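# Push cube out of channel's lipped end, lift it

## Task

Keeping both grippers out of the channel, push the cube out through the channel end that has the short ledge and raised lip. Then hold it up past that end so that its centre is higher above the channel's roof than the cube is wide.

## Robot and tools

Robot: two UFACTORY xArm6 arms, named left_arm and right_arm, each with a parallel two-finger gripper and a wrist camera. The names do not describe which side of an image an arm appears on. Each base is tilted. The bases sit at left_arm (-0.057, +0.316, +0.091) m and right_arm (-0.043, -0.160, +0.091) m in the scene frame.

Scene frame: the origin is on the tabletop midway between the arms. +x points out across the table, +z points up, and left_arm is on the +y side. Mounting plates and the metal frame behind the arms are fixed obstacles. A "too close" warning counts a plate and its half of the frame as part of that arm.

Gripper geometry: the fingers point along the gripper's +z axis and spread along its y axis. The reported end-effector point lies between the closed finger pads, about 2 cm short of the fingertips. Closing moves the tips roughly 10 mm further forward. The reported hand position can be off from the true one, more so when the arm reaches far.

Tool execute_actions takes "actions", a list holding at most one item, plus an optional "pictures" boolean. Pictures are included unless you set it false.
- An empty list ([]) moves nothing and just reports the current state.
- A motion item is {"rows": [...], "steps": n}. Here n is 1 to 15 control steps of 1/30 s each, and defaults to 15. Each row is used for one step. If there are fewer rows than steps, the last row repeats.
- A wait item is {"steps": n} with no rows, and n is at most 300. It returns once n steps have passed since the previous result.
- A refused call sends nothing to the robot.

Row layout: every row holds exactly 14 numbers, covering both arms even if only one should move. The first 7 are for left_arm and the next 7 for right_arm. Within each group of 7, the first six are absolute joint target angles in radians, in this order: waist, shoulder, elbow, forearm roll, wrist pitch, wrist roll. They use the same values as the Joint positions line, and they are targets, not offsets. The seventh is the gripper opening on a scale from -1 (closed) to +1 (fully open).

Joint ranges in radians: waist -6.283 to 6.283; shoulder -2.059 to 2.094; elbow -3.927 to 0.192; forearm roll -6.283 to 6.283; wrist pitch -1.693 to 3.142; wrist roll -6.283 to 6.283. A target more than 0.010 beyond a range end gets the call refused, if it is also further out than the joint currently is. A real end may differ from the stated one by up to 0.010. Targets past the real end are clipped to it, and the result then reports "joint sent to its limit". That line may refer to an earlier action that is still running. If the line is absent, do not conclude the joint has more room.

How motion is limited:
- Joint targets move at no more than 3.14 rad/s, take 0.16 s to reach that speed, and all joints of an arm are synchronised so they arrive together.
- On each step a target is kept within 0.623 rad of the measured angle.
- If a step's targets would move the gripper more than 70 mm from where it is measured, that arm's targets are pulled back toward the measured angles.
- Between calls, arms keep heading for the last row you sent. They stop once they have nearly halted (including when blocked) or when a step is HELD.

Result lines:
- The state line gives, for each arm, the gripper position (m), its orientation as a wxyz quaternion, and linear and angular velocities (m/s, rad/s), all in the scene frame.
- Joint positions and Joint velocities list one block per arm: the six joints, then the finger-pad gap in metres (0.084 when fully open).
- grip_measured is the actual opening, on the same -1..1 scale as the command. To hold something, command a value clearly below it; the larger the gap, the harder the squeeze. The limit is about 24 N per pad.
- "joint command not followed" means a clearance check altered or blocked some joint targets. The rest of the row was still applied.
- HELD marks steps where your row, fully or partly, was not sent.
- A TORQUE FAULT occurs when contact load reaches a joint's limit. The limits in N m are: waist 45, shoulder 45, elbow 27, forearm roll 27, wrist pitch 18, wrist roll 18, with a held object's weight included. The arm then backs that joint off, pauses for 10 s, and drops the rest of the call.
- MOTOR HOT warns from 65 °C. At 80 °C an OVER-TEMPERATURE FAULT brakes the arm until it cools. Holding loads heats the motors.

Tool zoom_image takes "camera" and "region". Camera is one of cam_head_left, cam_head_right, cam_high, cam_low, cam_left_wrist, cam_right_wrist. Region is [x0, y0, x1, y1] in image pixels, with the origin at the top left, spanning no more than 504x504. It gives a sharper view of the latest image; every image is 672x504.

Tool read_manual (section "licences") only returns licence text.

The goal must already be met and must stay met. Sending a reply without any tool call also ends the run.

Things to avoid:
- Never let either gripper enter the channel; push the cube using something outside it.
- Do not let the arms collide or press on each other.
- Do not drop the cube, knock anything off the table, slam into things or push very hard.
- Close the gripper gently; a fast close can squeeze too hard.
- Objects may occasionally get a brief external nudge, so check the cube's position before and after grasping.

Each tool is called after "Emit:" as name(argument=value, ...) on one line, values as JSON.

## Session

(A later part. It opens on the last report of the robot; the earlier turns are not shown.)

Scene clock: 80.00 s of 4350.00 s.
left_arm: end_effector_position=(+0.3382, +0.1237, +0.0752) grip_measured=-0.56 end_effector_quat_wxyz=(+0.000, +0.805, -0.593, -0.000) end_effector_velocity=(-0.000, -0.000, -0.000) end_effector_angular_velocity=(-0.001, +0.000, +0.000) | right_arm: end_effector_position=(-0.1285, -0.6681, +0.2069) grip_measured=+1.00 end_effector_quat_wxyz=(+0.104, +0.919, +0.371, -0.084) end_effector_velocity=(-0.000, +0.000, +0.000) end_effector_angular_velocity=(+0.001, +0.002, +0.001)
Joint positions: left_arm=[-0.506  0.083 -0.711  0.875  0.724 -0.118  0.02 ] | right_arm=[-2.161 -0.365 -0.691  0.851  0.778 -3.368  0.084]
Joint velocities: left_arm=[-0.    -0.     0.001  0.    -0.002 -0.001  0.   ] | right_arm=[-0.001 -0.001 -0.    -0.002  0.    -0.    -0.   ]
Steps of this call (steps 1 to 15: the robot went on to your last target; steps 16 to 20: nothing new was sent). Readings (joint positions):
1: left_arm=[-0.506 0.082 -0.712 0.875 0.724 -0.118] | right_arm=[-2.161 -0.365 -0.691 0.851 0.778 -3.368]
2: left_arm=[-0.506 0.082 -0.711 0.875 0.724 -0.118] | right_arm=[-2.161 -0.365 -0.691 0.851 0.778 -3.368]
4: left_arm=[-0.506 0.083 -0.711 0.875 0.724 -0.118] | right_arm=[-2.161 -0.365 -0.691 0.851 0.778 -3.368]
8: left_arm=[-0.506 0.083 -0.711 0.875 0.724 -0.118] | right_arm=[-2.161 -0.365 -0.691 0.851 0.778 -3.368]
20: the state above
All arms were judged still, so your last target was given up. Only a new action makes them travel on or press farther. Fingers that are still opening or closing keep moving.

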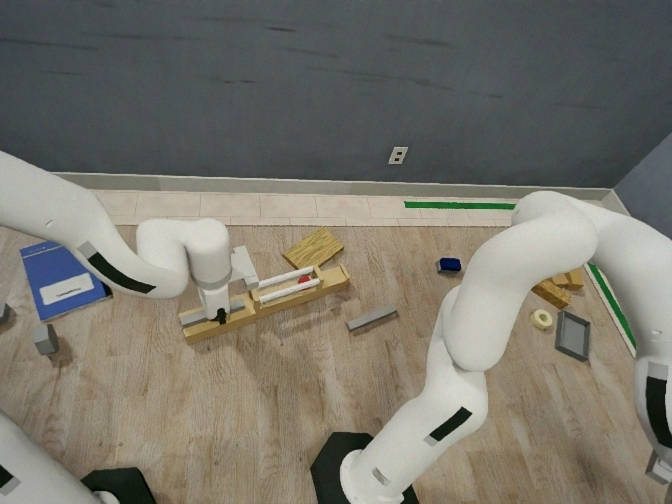

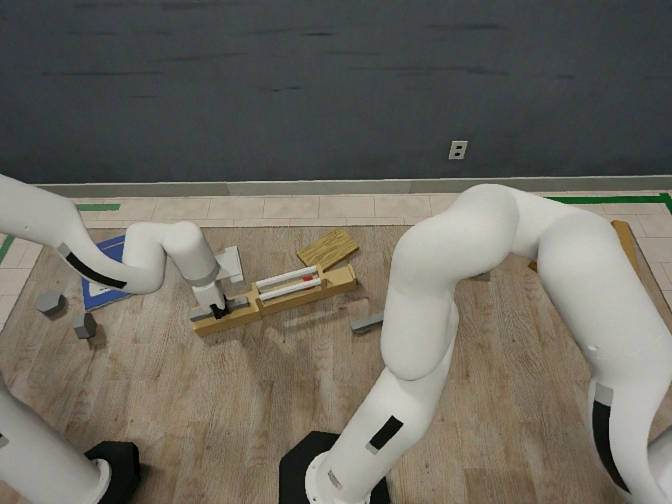

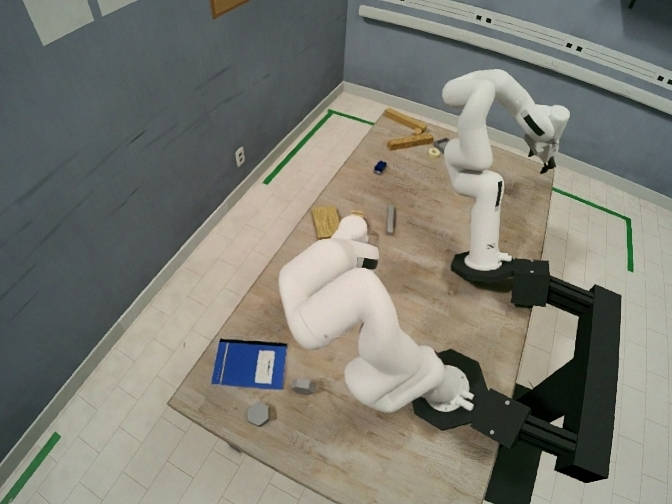

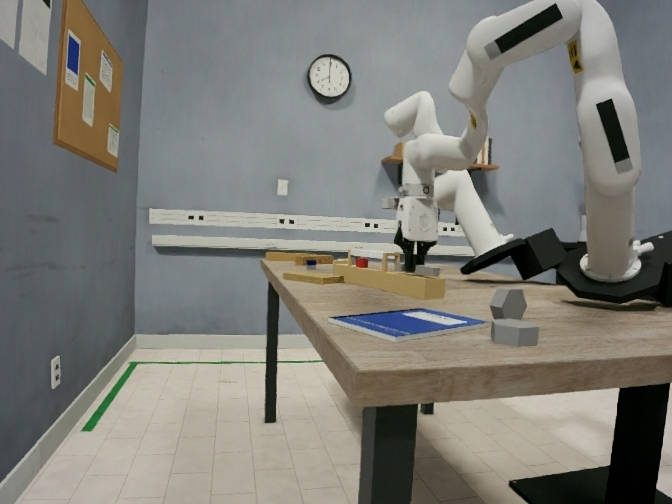

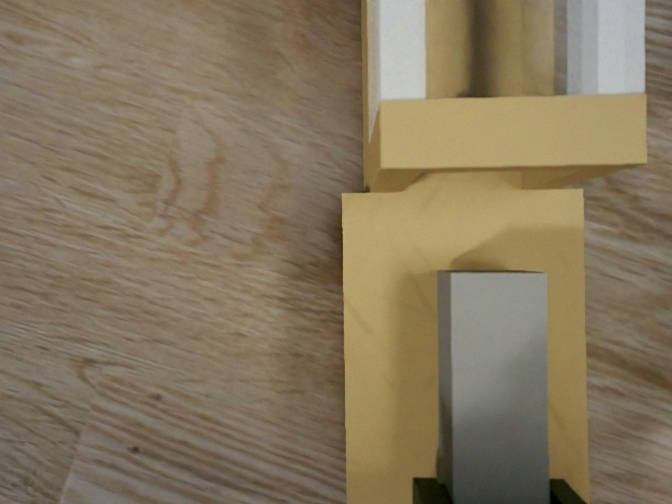

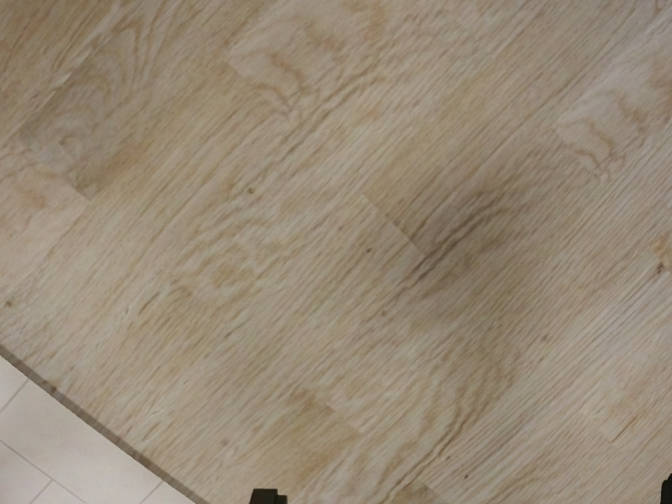

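Emit:
execute_actions(actions=[{"rows":[[-0.556,0.24,-0.876,0.85,0.751,-0.153,-1,-2.161,-0.365,-0.691,0.851,0.778,-3.368,1]]}], pictures=false)

Emit:
execute_actions(actions=[{"steps":20}])

Scene clock: 89.43 s of 4350.00 s.
left_arm: end_effector_position=(+0.3546, +0.0767, +0.0700) grip_measured=-0.56 end_effector_quat_wxyz=(+0.001, +0.809, -0.587, +0.001) end_effector_velocity=(-0.000, +0.001, -0.001) end_effector_angular_velocity=(+0.002, +0.001, +0.000) | right_arm: end_effector_position=(-0.1285, -0.6681, +0.2069) grip_measured=+1.00 end_effector_quat_wxyz=(+0.104, +0.919, +0.371, -0.084) end_effector_velocity=(-0.000, +0.000, -0.001) end_effector_angular_velocity=(+0.002, +0.000, +0.001)
Joint positions: left_arm=[-0.557  0.239 -0.875  0.85   0.75  -0.153  0.02 ] | right_arm=[-2.161 -0.365 -0.691  0.851  0.778 -3.368  0.084]
Joint velocities: left_arm=[ 0.001  0.001 -0.001 -0.001  0.002  0.001  0.   ] | right_arm=[-0.     0.002 -0.    -0.001 -0.    -0.001 -0.   ]
Steps of this call (steps 1 to 90: nothing new was sent; then 5.93 s passed at rest; steps 91 to 105: all 15 steps of this action). Readings (joint positions):
91: left_arm=[-0.506 0.083 -0.711 0.875 0.724 -0.118] | right_arm=[-2.161 -0.365 -0.691 0.851 0.778 -3.368]
92: left_arm=[-0.507 0.086 -0.714 0.874 0.725 -0.119] | right_arm=[-2.161 -0.365 -0.691 0.851 0.778 -3.368]
94: left_arm=[-0.521 0.131 -0.763 0.867 0.735 -0.130] | right_arm=[-2.161 -0.365 -0.691 0.851 0.778 -3.368]
98: left_arm=[-0.556 0.236 -0.871 0.851 0.749 -0.151] | right_arm=[-2.161 -0.365 -0.691 0.851 0.778 -3.368]
105: the state above

Scene clock: 90.10 s of 4350.00 s.
left_arm: end_effector_position=(+0.3546, +0.0768, +0.0698) grip_measured=-0.55 end_effector_quat_wxyz=(+0.000, +0.809, -0.587, +0.001) end_effector_velocity=(+0.000, +0.000, -0.000) end_effector_angular_velocity=(-0.000, -0.000, +0.001) | right_arm: end_effector_position=(-0.1285, -0.6681, +0.2069) grip_measured=+1.00 end_effector_quat_wxyz=(+0.104, +0.919, +0.371, -0.084) end_effector_velocity=(-0.000, +0.000, +0.000) end_effector_angular_velocity=(+0.000, +0.001, -0.000)
Joint positions: left_arm=[-0.557  0.239 -0.876  0.85   0.751 -0.153  0.02 ] | right_arm=[-2.161 -0.365 -0.691  0.851  0.778 -3.368  0.084]
Joint velocities: left_arm=[ 0.001  0.    -0.001  0.    -0.    -0.     0.   ] | right_arm=[-0.    -0.     0.    -0.001 -0.     0.001  0.   ]
Steps of this call (steps 1 to 15: the robot went on to your last target; steps 16 to 20: nothing new was sent). Readings (joint positions):
1: left_arm=[-0.557 0.239 -0.875 0.850 0.750 -0.153] | right_arm=[-2.161 -0.365 -0.691 0.851 0.778 -3.368]
2: left_arm=[-0.557 0.239 -0.875 0.850 0.750 -0.153] | right_arm=[-2.161 -0.365 -0.691 0.851 0.778 -3.368]
4: left_arm=[-0.557 0.239 -0.876 0.850 0.751 -0.153] | right_arm=[-2.161 -0.365 -0.691 0.851 0.778 -3.368]
8: left_arm=[-0.557 0.239 -0.876 0.850 0.751 -0.153] | right_arm=[-2.161 -0.365 -0.691 0.851 0.778 -3.368]
20: the state above
All arms were judged still, so your last target was given up. Only a new action makes them travel on or press farther. Fingers that are still opening or closing keep moving.

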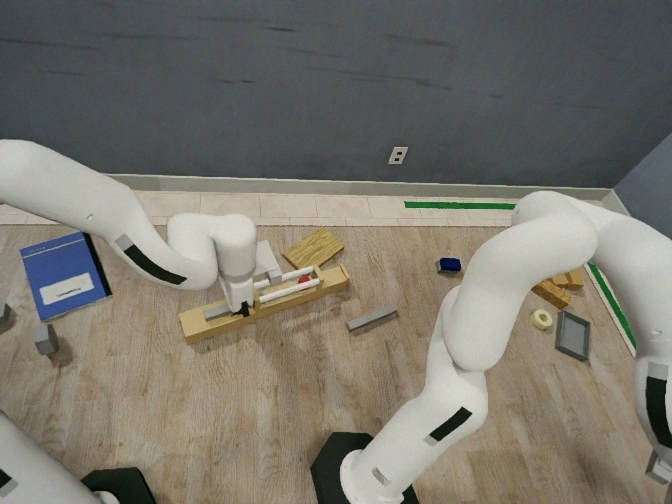

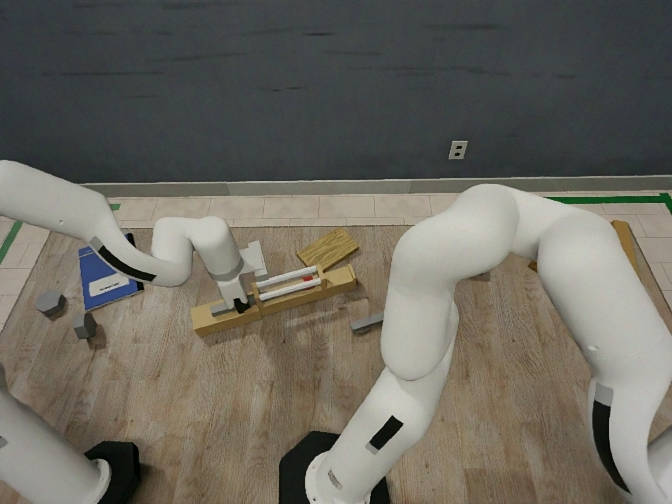

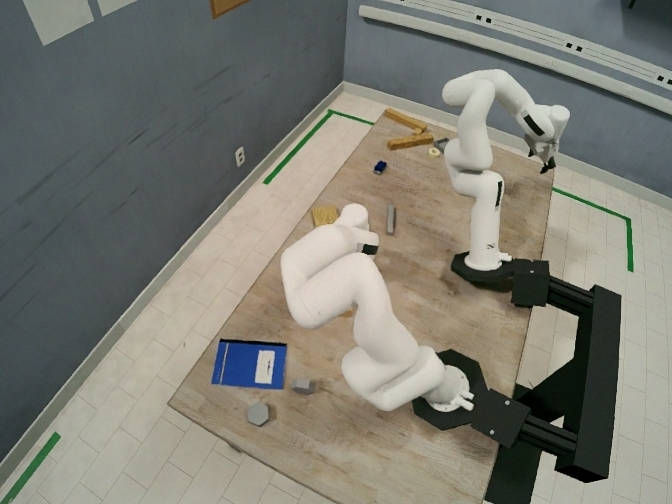

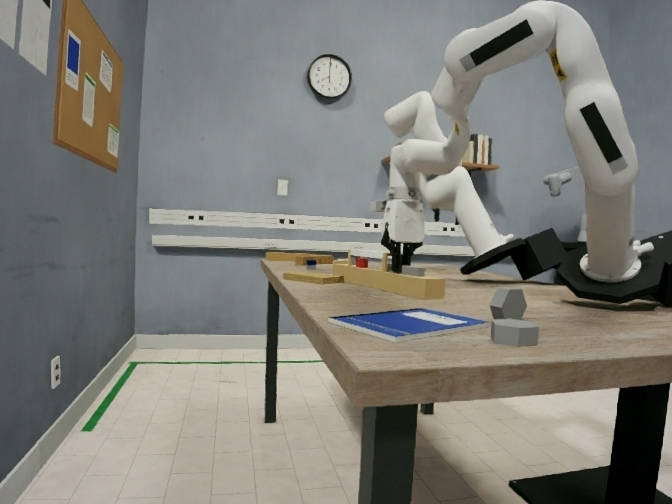

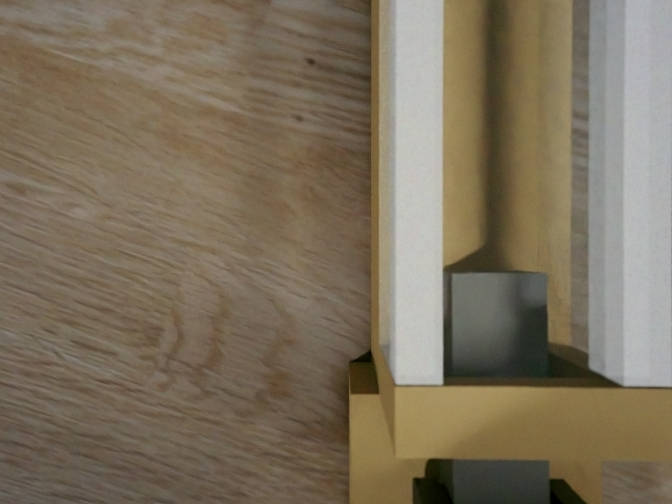

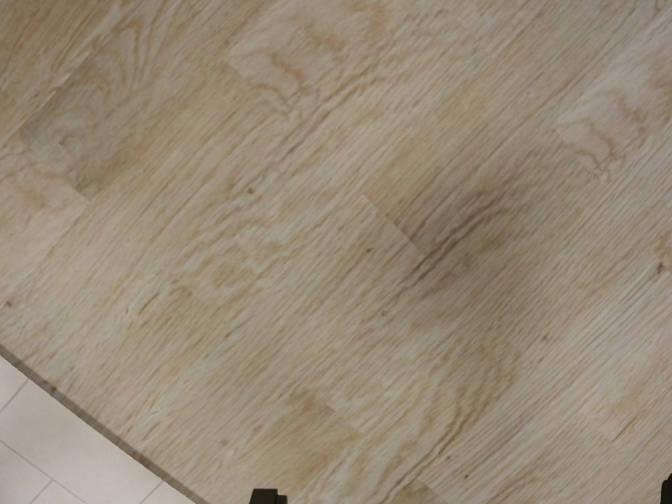

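Emit:
execute_actions(actions=[{"rows":[[-0.556,0.24,-0.876,0.85,0.751,-0.153,0,-2.161,-0.365,-0.691,0.851,0.778,-3.368,1]]}], pictures=false)

Emit:
execute_actions(actions=[{"rows":[[-0.497,0.096,-0.709,0.889,0.709,-0.143,0,-2.161,-0.365,-0.691,0.851,0.778,-3.368,1]]}], pictures=false)

Emit:
execute_actions(actions=[{"rows":[[-0.497,0.096,-0.709,0.889,0.709,-0.143,-1,-2.161,-0.365,-0.691,0.851,0.778,-3.368,1]]}], pictures=false)

Emit:
execute_actions(actions=[{"rows":[[-0.556,0.24,-0.876,0.85,0.751,-0.153,-1,-2.161,-0.365,-0.691,0.851,0.778,-3.368,1]]}], pictures=false)

Emit:
execute_actions(actions=[{"rows":[[-0.556,0.24,-0.876,0.85,0.751,-0.153,1,-2.161,-0.365,-0.691,0.851,0.778,-3.368,1]]}], pictures=false)

Emit:
execute_actions(actions=[{"rows":[[-0.66,0.09,-0.90,0.70,0.92,-0.04,1,-2.161,-0.365,-0.691,0.851,0.778,-3.368,1]]}])

Scene clock: 102.30 s of 4350.00 s.
left_arm: end_effector_position=(+0.3545, +0.0773, +0.0689) grip_measured=-0.01 end_effector_quat_wxyz=(+0.000, +0.809, -0.587, -0.000) end_effector_velocity=(-0.000, -0.002, +0.003) end_effector_angular_velocity=(-0.004, -0.003, -0.002) | right_arm: end_effector_position=(-0.1285, -0.6681, +0.2069) grip_measured=+1.00 end_effector_quat_wxyz=(+0.104, +0.919, +0.371, -0.084) end_effector_velocity=(+0.000, -0.000, +0.000) end_effector_angular_velocity=(-0.000, -0.001, +0.000)
Joint positions: left_arm=[-0.555  0.241 -0.876  0.85   0.751 -0.153  0.044] | right_arm=[-2.161 -0.365 -0.691  0.851  0.778 -3.368  0.084]
Joint velocities: left_arm=[-0.005 -0.005  0.002 -0.002 -0.     0.001 -0.   ] | right_arm=[ 0.    -0.     0.     0.001  0.001 -0.001  0.   ]
Steps of this call (steps 1 to 90: nothing new was sent; then 8.70 s passed at rest; steps 91 to 105: all 15 steps of this action). Readings (joint positions):
91: left_arm=[-0.556 0.240 -0.876 0.850 0.751 -0.153] | right_arm=[-2.161 -0.365 -0.691 0.851 0.778 -3.368]
92: left_arm=[-0.554 0.242 -0.877 0.851 0.751 -0.153] | right_arm=[-2.161 -0.365 -0.691 0.851 0.778 -3.368]
94: left_arm=[-0.550 0.246 -0.876 0.852 0.752 -0.153] | right_arm=[-2.161 -0.365 -0.691 0.851 0.778 -3.368]
98: left_arm=[-0.552 0.244 -0.876 0.851 0.751 -0.153] | right_arm=[-2.161 -0.365 -0.691 0.851 0.778 -3.368]
105: the state above

Scene clock: 102.80 s of 4350.00 s.
left_arm: end_effector_position=(+0.3368, +0.1232, +0.0695) grip_measured=-0.01 end_effector_quat_wxyz=(+0.001, +0.809, -0.588, -0.000) end_effector_velocity=(-0.002, +0.001, -0.001) end_effector_angular_velocity=(+0.002, +0.002, -0.003) | right_arm: end_effector_position=(-0.1285, -0.6681, +0.2069) grip_measured=+1.00 end_effector_quat_wxyz=(+0.104, +0.919, +0.371, -0.084) end_effector_velocity=(+0.000, +0.000, -0.000) end_effector_angular_velocity=(+0.002, -0.000, +0.001)
Joint positions: left_arm=[-0.497  0.097 -0.71   0.889  0.709 -0.143  0.044] | right_arm=[-2.161 -0.365 -0.691  0.851  0.778 -3.368  0.084]
Joint velocities: left_arm=[ 0.    -0.001  0.005  0.001 -0.     0.001  0.   ] | right_arm=[ 0.001  0.     0.    -0.002  0.001  0.    -0.   ]
Steps of this call (steps 1 to 15: all 15 steps of this action). Readings (joint positions):
1: left_arm=[-0.555 0.241 -0.876 0.850 0.751 -0.153] | right_arm=[-2.161 -0.365 -0.691 0.851 0.778 -3.368]
2: left_arm=[-0.554 0.238 -0.873 0.851 0.750 -0.153] | right_arm=[-2.161 -0.365 -0.691 0.851 0.778 -3.368]
4: left_arm=[-0.539 0.197 -0.824 0.863 0.736 -0.150] | right_arm=[-2.161 -0.365 -0.691 0.851 0.778 -3.368]
8: left_arm=[-0.497 0.099 -0.714 0.887 0.713 -0.144] | right_arm=[-2.161 -0.365 -0.691 0.851 0.778 -3.368]
15: the state above

Scene clock: 103.30 s of 4350.00 s.
left_arm: end_effector_position=(+0.3368, +0.1234, +0.0695) grip_measured=-0.56 end_effector_quat_wxyz=(+0.001, +0.809, -0.587, -0.000) end_effector_velocity=(-0.000, +0.000, -0.000) end_effector_angular_velocity=(+0.000, +0.001, +0.001) | right_arm: end_effector_position=(-0.1285, -0.6681, +0.2069) grip_measured=+1.00 end_effector_quat_wxyz=(+0.104, +0.919, +0.371, -0.084) end_effector_velocity=(+0.001, -0.001, +0.001) end_effector_angular_velocity=(-0.003, -0.001, -0.000)
Joint positions: left_arm=[-0.497  0.096 -0.709  0.889  0.709 -0.143  0.02 ] | right_arm=[-2.161 -0.365 -0.691  0.851  0.778 -3.368  0.084]
Joint velocities: left_arm=[-0.    -0.     0.001 -0.     0.    -0.001 -0.   ] | right_arm=[-0.    -0.002  0.     0.003  0.001 -0.    -0.   ]
Steps of this call (steps 1 to 15: all 15 steps of this action). Readings (joint positions):
1: left_arm=[-0.497 0.097 -0.710 0.889 0.709 -0.143] | right_arm=[-2.161 -0.365 -0.691 0.851 0.778 -3.368]
2: left_arm=[-0.497 0.097 -0.710 0.889 0.709 -0.143] | right_arm=[-2.161 -0.365 -0.691 0.851 0.778 -3.368]
4: left_arm=[-0.497 0.096 -0.710 0.889 0.709 -0.143] | right_arm=[-2.161 -0.365 -0.691 0.851 0.778 -3.368]
8: left_arm=[-0.497 0.096 -0.709 0.889 0.709 -0.143] | right_arm=[-2.161 -0.365 -0.691 0.851 0.778 -3.368]
15: the state above

Scene clock: 103.80 s of 4350.00 s.
left_arm: end_effector_position=(+0.3546, +0.0769, +0.0696) grip_measured=-0.56 end_effector_quat_wxyz=(+0.000, +0.809, -0.587, +0.001) end_effector_velocity=(+0.004, +0.000, +0.000) end_effector_angular_velocity=(+0.000, -0.002, +0.005) | right_arm: end_effector_position=(-0.1285, -0.6681, +0.2069) grip_measured=+1.00 end_effector_quat_wxyz=(+0.104, +0.919, +0.371, -0.084) end_effector_velocity=(+0.000, -0.000, +0.000) end_effector_angular_velocity=(-0.001, -0.000, +0.000)
Joint positions: left_arm=[-0.556  0.239 -0.875  0.85   0.75  -0.153  0.02 ] | right_arm=[-2.161 -0.365 -0.691  0.851  0.778 -3.368  0.084]
Joint velocities: left_arm=[ 0.004  0.001 -0.007  0.     0.002  0.001  0.   ] | right_arm=[ 0.    -0.001 -0.     0.001  0.     0.     0.   ]
Steps of this call (steps 1 to 15: all 15 steps of this action). Readings (joint positions):
1: left_arm=[-0.497 0.096 -0.709 0.889 0.709 -0.143] | right_arm=[-2.161 -0.365 -0.691 0.851 0.778 -3.368]
2: left_arm=[-0.498 0.099 -0.712 0.888 0.711 -0.143] | right_arm=[-2.161 -0.365 -0.691 0.851 0.778 -3.368]
4: left_arm=[-0.514 0.139 -0.760 0.876 0.725 -0.146] | right_arm=[-2.161 -0.365 -0.691 0.851 0.778 -3.368]
8: left_arm=[-0.556 0.237 -0.871 0.852 0.748 -0.152] | right_arm=[-2.161 -0.365 -0.691 0.851 0.778 -3.368]
15: the state above

Scene clock: 104.30 s of 4350.00 s.
left_arm: end_effector_position=(+0.3546, +0.0771, +0.0693) grip_measured=+1.00 end_effector_quat_wxyz=(+0.000, +0.809, -0.587, +0.000) end_effector_velocity=(-0.001, -0.000, -0.000) end_effector_angular_velocity=(+0.000, +0.000, -0.001) | right_arm: end_effector_position=(-0.1285, -0.6681, +0.2069) grip_measured=+1.00 end_effector_quat_wxyz=(+0.104, +0.919, +0.371, -0.084) end_effector_velocity=(-0.000, +0.000, -0.000) end_effector_angular_velocity=(-0.000, -0.001, -0.001)
Joint positions: left_arm=[-0.556  0.24  -0.876  0.85   0.751 -0.153  0.084] | right_arm=[-2.161 -0.365 -0.691  0.851  0.778 -3.368  0.084]
Joint velocities: left_arm=[-0.001  0.     0.001 -0.    -0.     0.    -0.   ] | right_arm=[-0.     0.     0.     0.001  0.    -0.    -0.   ]
Steps of this call (steps 1 to 15: all 15 steps of this action). Readings (joint positions):
1: left_arm=[-0.556 0.239 -0.876 0.850 0.750 -0.153] | right_arm=[-2.161 -0.365 -0.691 0.851 0.778 -3.368]
2: left_arm=[-0.556 0.240 -0.876 0.850 0.751 -0.153] | right_arm=[-2.161 -0.365 -0.691 0.851 0.778 -3.368]
4: left_arm=[-0.555 0.240 -0.875 0.850 0.751 -0.153] | right_arm=[-2.161 -0.365 -0.691 0.851 0.778 -3.368]
8: left_arm=[-0.555 0.240 -0.876 0.850 0.751 -0.153] | right_arm=[-2.161 -0.365 -0.691 0.851 0.778 -3.368]
15: the state above

Scene clock: 104.80 s of 4350.00 s.
left_arm: end_effector_position=(+0.3582, +0.0787, +0.1438) grip_measured=+1.00 end_effector_quat_wxyz=(+0.002, +0.805, -0.593, -0.002) end_effector_velocity=(+0.012, -0.004, +0.011) end_effector_angular_velocity=(-0.023, -0.018, +0.014) | right_arm: end_effector_position=(-0.1285, -0.6681, +0.2069) grip_measured=+1.00 end_effector_quat_wxyz=(+0.104, +0.919, +0.371, -0.084) end_effector_velocity=(-0.000, -0.000, +0.000) end_effector_angular_velocity=(-0.001, -0.000, -0.001)
Joint positions: left_arm=[-0.659  0.092 -0.898  0.7    0.92  -0.04   0.084] | right_arm=[-2.161 -0.365 -0.691  0.851  0.778 -3.368  0.084]
Joint velocities: left_arm=[-0.    -0.01  -0.023 -0.002 -0.002  0.004  0.   ] | right_arm=[-0.     0.     0.     0.001 -0.    -0.    -0.   ]
Steps of this call (steps 1 to 15: all 15 steps of this action). Readings (joint positions):
1: left_arm=[-0.556 0.240 -0.876 0.850 0.751 -0.153] | right_arm=[-2.161 -0.365 -0.691 0.851 0.778 -3.368]
2: left_arm=[-0.558 0.238 -0.876 0.846 0.756 -0.150] | right_arm=[-2.161 -0.365 -0.691 0.851 0.778 -3.368]
4: left_arm=[-0.586 0.200 -0.877 0.802 0.809 -0.116] | right_arm=[-2.161 -0.365 -0.691 0.851 0.778 -3.368]
8: left_arm=[-0.658 0.088 -0.909 0.708 0.908 -0.047] | right_arm=[-2.161 -0.365 -0.691 0.851 0.778 -3.368]
15: the state above

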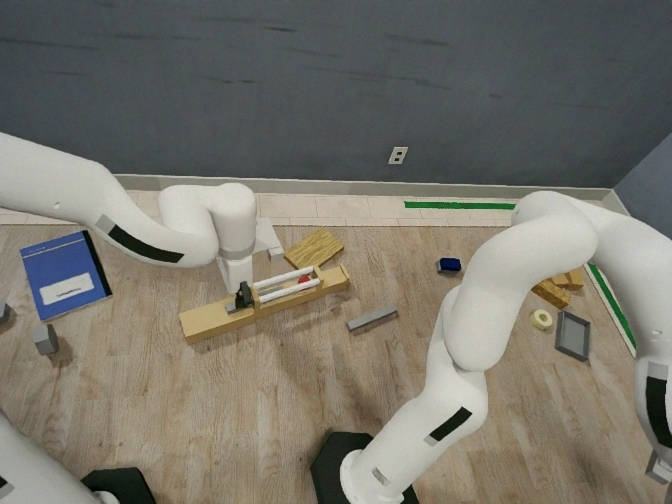

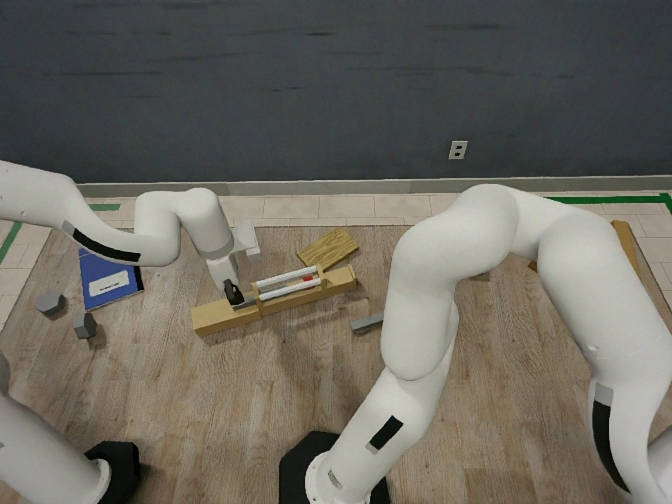

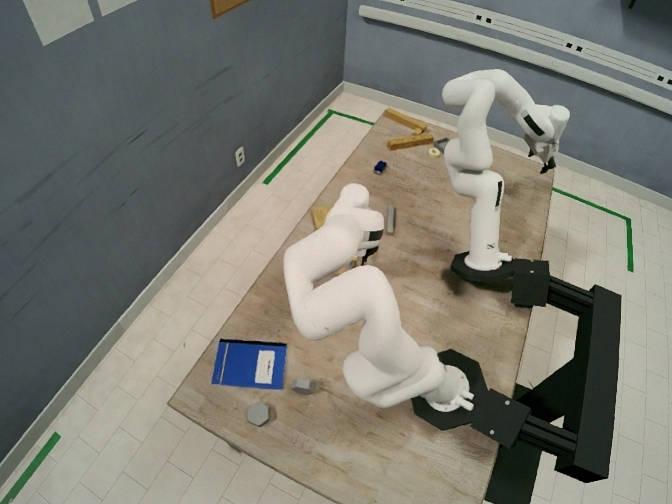

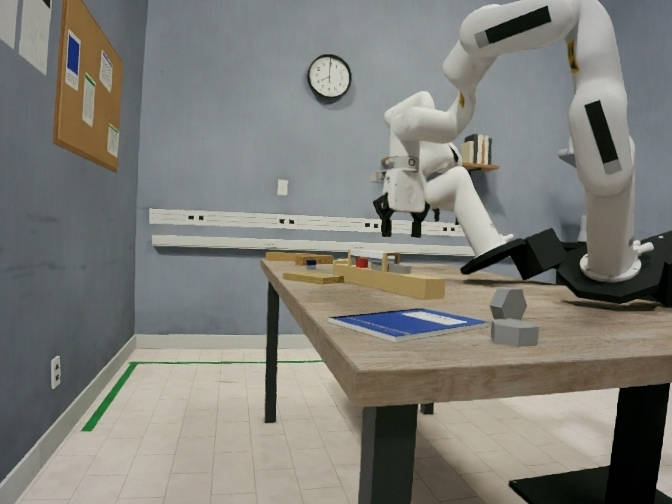

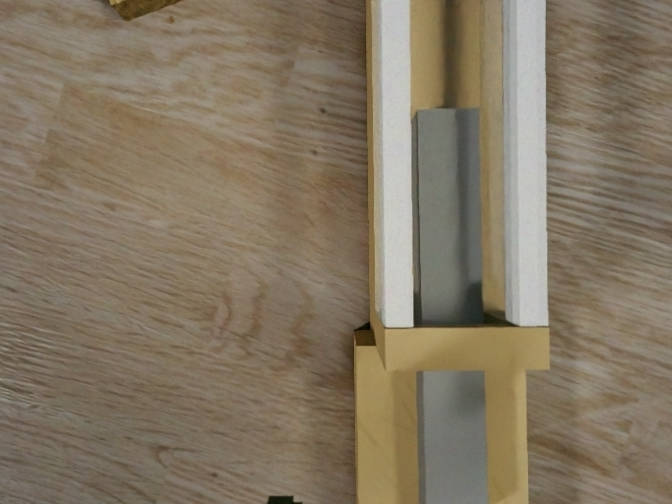

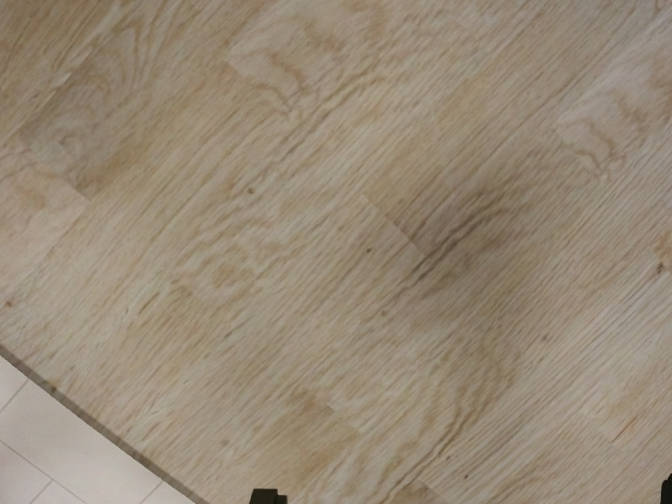

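Emit:
execute_actions(actions=[{"rows":[[-1.03,0.70,-1.649,0.552,1.202,-0.21,1,-2.161,-0.365,-0.691,0.851,0.778,-3.368,1]]}], pictures=false)

Emit:
execute_actions(actions=[{"steps":30}])

Scene clock: 115.10 s of 4350.00 s.
left_arm: end_effector_position=(+0.3171, -0.1041, +0.1881) grip_measured=+1.00 end_effector_quat_wxyz=(-0.001, +0.805, -0.594, -0.002) end_effector_velocity=(-0.208, -0.411, +0.112) end_effector_angular_velocity=(-0.046, -0.026, +0.008) | right_arm: end_effector_position=(-0.1285, -0.6681, +0.2069) grip_measured=+1.00 end_effector_quat_wxyz=(+0.104, +0.919, +0.371, -0.084) end_effector_velocity=(-0.000, +0.000, -0.000) end_effector_angular_velocity=(+0.001, +0.001, -0.001)
Joint positions: left_arm=[-0.95   0.569 -1.479  0.584  1.141 -0.173  0.084] | right_arm=[-2.161 -0.365 -0.691  0.851  0.778 -3.368  0.084]
Joint velocities: left_arm=[-0.66   1.088 -1.405 -0.264  0.503 -0.303  0.   ] | right_arm=[-0.     0.001  0.    -0.001 -0.001  0.    -0.   ]
Steps of this call (steps 1 to 15: the robot went on to your last target; steps 16 to 90: nothing new was sent; then 6.80 s passed at rest; steps 91 to 105: all 15 steps of this action). Readings (joint positions):
91: left_arm=[-0.660 0.090 -0.900 0.700 0.920 -0.040] | right_arm=[-2.161 -0.365 -0.691 0.851 0.778 -3.368]
92: left_arm=[-0.662 0.093 -0.904 0.699 0.922 -0.041] | right_arm=[-2.161 -0.365 -0.691 0.851 0.778 -3.368]
94: left_arm=[-0.689 0.139 -0.954 0.687 0.947 -0.056] | right_arm=[-2.161 -0.365 -0.691 0.851 0.778 -3.368]
98: left_arm=[-0.795 0.313 -1.144 0.646 1.023 -0.102] | right_arm=[-2.161 -0.365 -0.691 0.851 0.778 -3.368]
105: the state above

Scene clock: 116.10 s of 4350.00 s.
left_arm: end_effector_position=(+0.2874, -0.1516, +0.2011) grip_measured=+1.00 end_effector_quat_wxyz=(+0.000, +0.805, -0.594, +0.001) end_effector_velocity=(+0.000, -0.000, +0.000) end_effector_angular_velocity=(-0.000, -0.000, +0.000) | right_arm: end_effector_position=(-0.1285, -0.6681, +0.2069) grip_measured=+1.00 end_effector_quat_wxyz=(+0.104, +0.919, +0.371, -0.084) end_effector_velocity=(+0.001, -0.000, -0.000) end_effector_angular_velocity=(+0.001, -0.000, +0.002)
Joint positions: left_arm=[-1.03   0.7   -1.649  0.552  1.202 -0.21   0.084] | right_arm=[-2.161 -0.365 -0.691  0.851  0.778 -3.368  0.084]
Joint velocities: left_arm=[-0.    -0.    -0.001 -0.     0.001  0.     0.   ] | right_arm=[ 0.001 -0.001 -0.    -0.001  0.     0.     0.   ]
Steps of this call (steps 1 to 30: the robot went on to your last target). Readings (joint positions):
1: left_arm=[-0.972 0.605 -1.526 0.575 1.158 -0.183] | right_arm=[-2.161 -0.365 -0.691 0.851 0.778 -3.368]
2: left_arm=[-0.994 0.640 -1.571 0.567 1.173 -0.193] | right_arm=[-2.161 -0.365 -0.691 0.851 0.778 -3.368]
4: left_arm=[-1.025 0.688 -1.628 0.556 1.193 -0.205] | right_arm=[-2.161 -0.365 -0.691 0.851 0.778 -3.368]
8: left_arm=[-1.029 0.699 -1.646 0.552 1.202 -0.210] | right_arm=[-2.161 -0.365 -0.691 0.851 0.778 -3.368]
30: the state above
All arms were judged still, so your last target was given up. Only a new action makes them travel on or press farther. Fingers that are still opening or closing keep moving.

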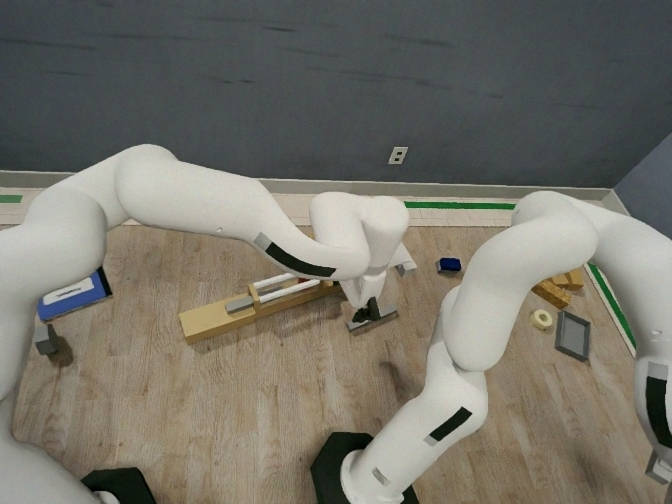

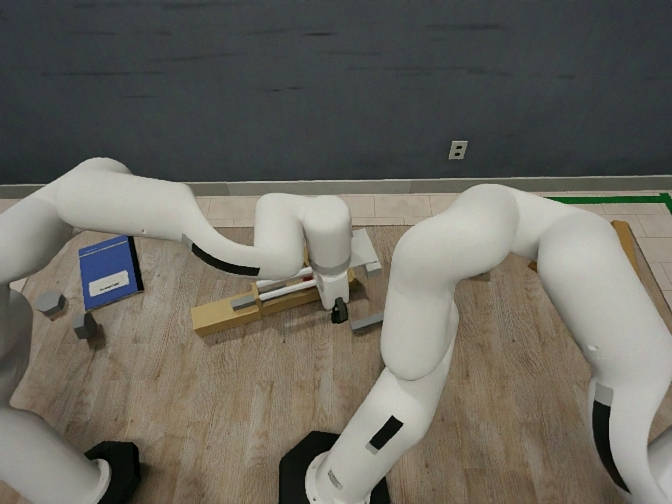

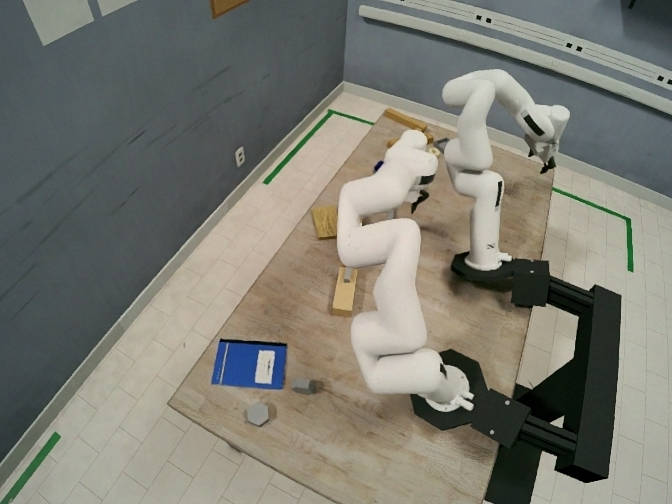

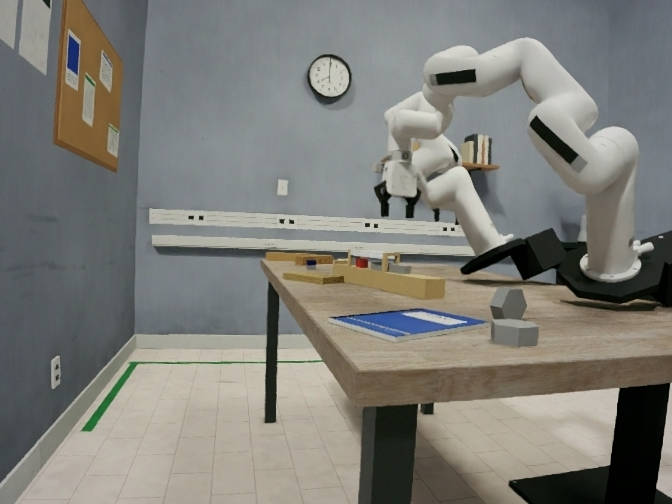

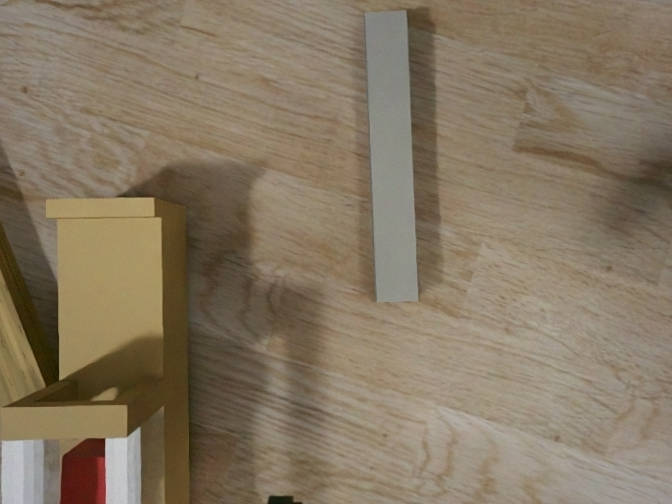

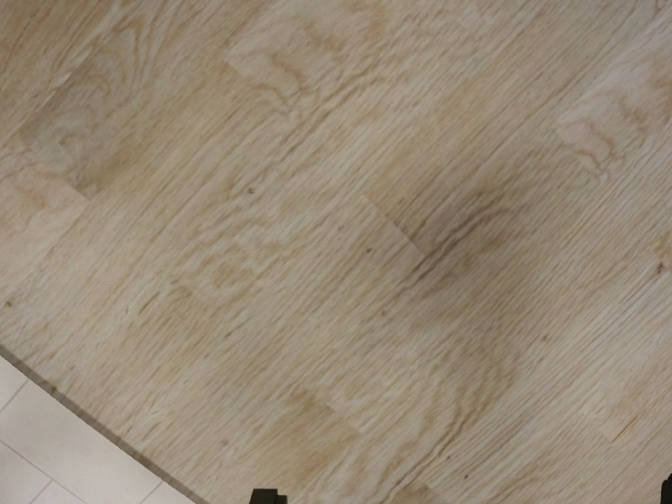

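Emit:
execute_actions(actions=[{"rows":[[-0.881,1.188,-2.027,0.628,1.047,-0.211,1,-2.161,-0.365,-0.691,0.851,0.778,-3.368,1]]}], pictures=false)

Emit:
execute_actions(actions=[{"steps":30}])

Scene clock: 125.87 s of 4350.00 s.
left_arm: end_effector_position=(+0.3093, -0.2098, +0.0241) grip_measured=+1.00 end_effector_quat_wxyz=(-0.003, +0.815, -0.579, -0.006) end_effector_velocity=(-0.056, +0.026, -0.209) end_effector_angular_velocity=(+0.168, +0.089, -0.046) | right_arm: end_effector_position=(-0.1285, -0.6681, +0.2069) grip_measured=+1.00 end_effector_quat_wxyz=(+0.104, +0.919, +0.371, -0.084) end_effector_velocity=(+0.000, +0.000, +0.000) end_effector_angular_velocity=(+0.001, +0.001, +0.002)
Joint positions: left_arm=[-0.881  1.182 -2.011  0.626  1.053 -0.211  0.084] | right_arm=[-2.161 -0.365 -0.691  0.851  0.778 -3.368  0.084]
Joint velocities: left_arm=[ 0.119  0.386 -0.139  0.045 -0.073 -0.    -0.   ] | right_arm=[ 0.    -0.    -0.    -0.002  0.    -0.     0.   ]
Steps of this call (steps 1 to 90: nothing new was sent; then 6.27 s passed at rest; steps 91 to 105: all 15 steps of this action). Readings (joint positions):
91: left_arm=[-1.030 0.700 -1.649 0.552 1.202 -0.210] | right_arm=[-2.161 -0.365 -0.691 0.851 0.778 -3.368]
92: left_arm=[-1.029 0.703 -1.652 0.553 1.201 -0.210] | right_arm=[-2.161 -0.365 -0.691 0.851 0.778 -3.368]
94: left_arm=[-1.017 0.747 -1.696 0.560 1.184 -0.210] | right_arm=[-2.161 -0.365 -0.691 0.851 0.778 -3.368]
98: left_arm=[-0.960 0.927 -1.824 0.587 1.130 -0.210] | right_arm=[-2.161 -0.365 -0.691 0.851 0.778 -3.368]
105: the state above

Scene clock: 126.87 s of 4350.00 s.
left_arm: end_effector_position=(+0.3131, -0.2142, +0.0265) grip_measured=+1.00 end_effector_quat_wxyz=(+0.000, +0.817, -0.577, +0.000) end_effector_velocity=(+0.000, -0.000, +0.000) end_effector_angular_velocity=(-0.001, -0.000, +0.001) | right_arm: end_effector_position=(-0.1285, -0.6681, +0.2069) grip_measured=+1.00 end_effector_quat_wxyz=(+0.104, +0.919, +0.371, -0.084) end_effector_velocity=(+0.000, +0.000, -0.000) end_effector_angular_velocity=(+0.002, +0.000, +0.002)
Joint positions: left_arm=[-0.881  1.188 -2.027  0.628  1.047 -0.211  0.084] | right_arm=[-2.161 -0.365 -0.691  0.851  0.778 -3.368  0.084]
Joint velocities: left_arm=[ 0.     0.    -0.001 -0.    -0.001 -0.001  0.   ] | right_arm=[ 0.001 -0.    -0.    -0.002  0.001 -0.     0.   ]
Steps of this call (steps 1 to 30: the robot went on to your last target). Readings (joint positions):
1: left_arm=[-0.879 1.191 -2.015 0.627 1.051 -0.211] | right_arm=[-2.161 -0.365 -0.691 0.851 0.778 -3.368]
2: left_arm=[-0.880 1.192 -2.018 0.627 1.050 -0.211] | right_arm=[-2.161 -0.365 -0.691 0.851 0.778 -3.368]
4: left_arm=[-0.882 1.187 -2.026 0.628 1.047 -0.211] | right_arm=[-2.161 -0.365 -0.691 0.851 0.778 -3.368]
8: left_arm=[-0.882 1.183 -2.030 0.628 1.047 -0.211] | right_arm=[-2.161 -0.365 -0.691 0.851 0.778 -3.368]
30: the state above
All arms were judged still, so your last target was given up. Only a new action makes them travel on or press farther. Fingers that are still opening or closing keep moving.

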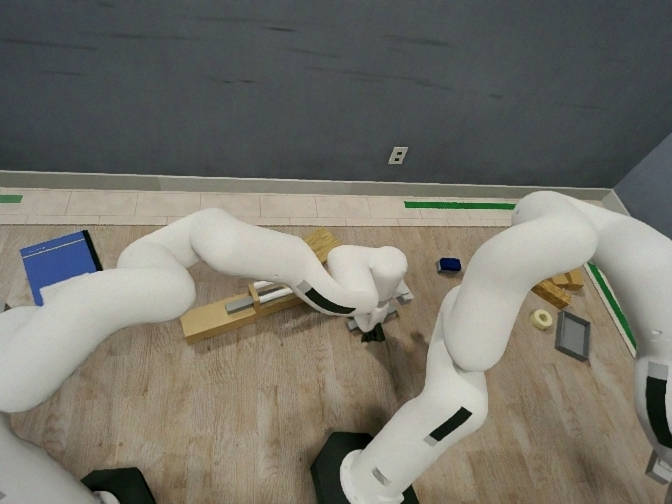

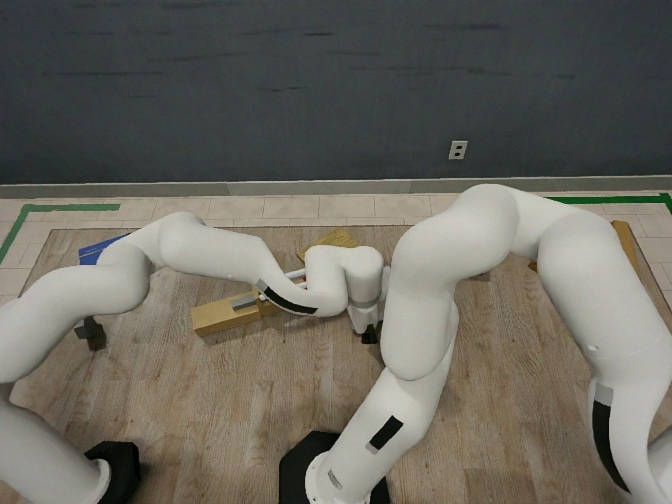

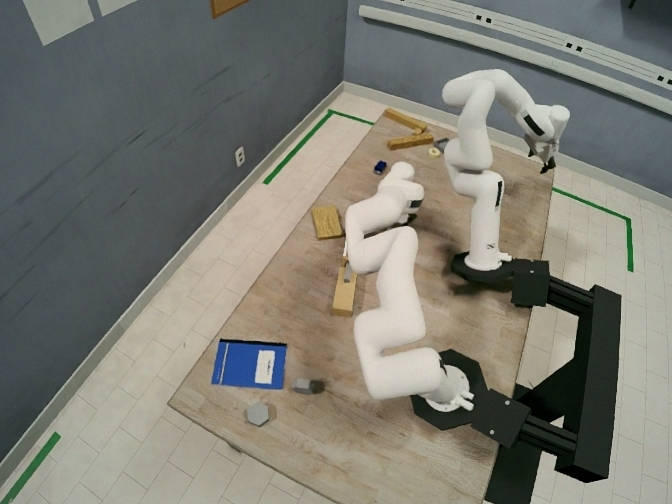

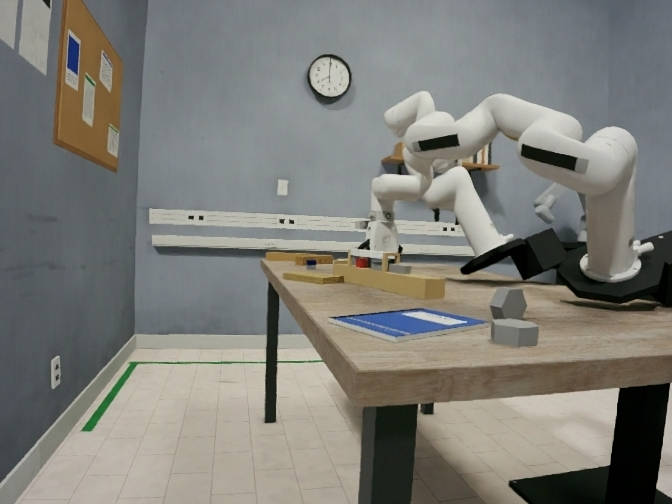

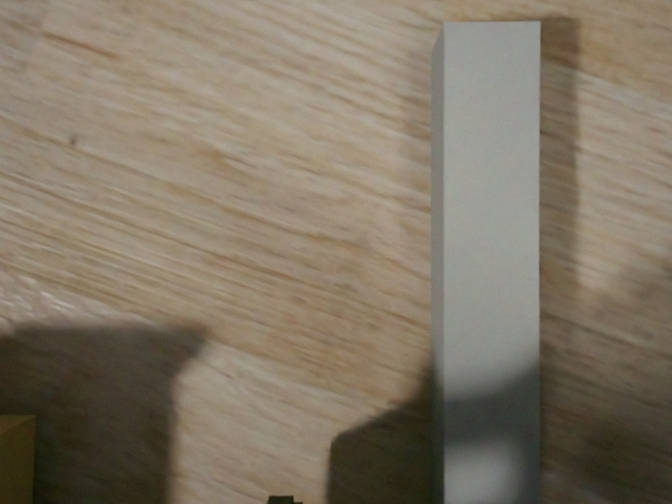

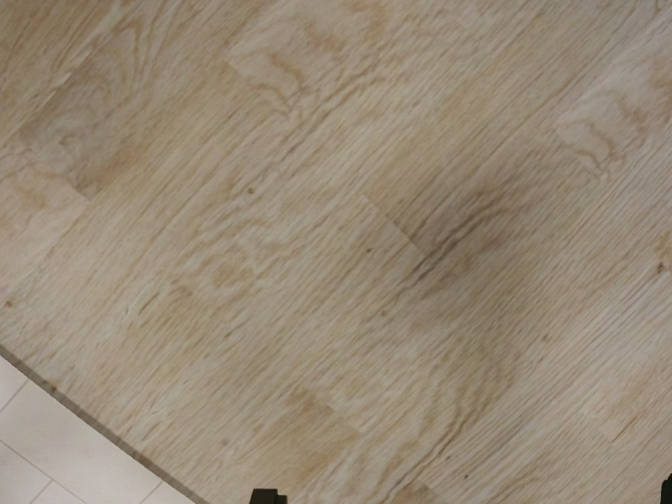

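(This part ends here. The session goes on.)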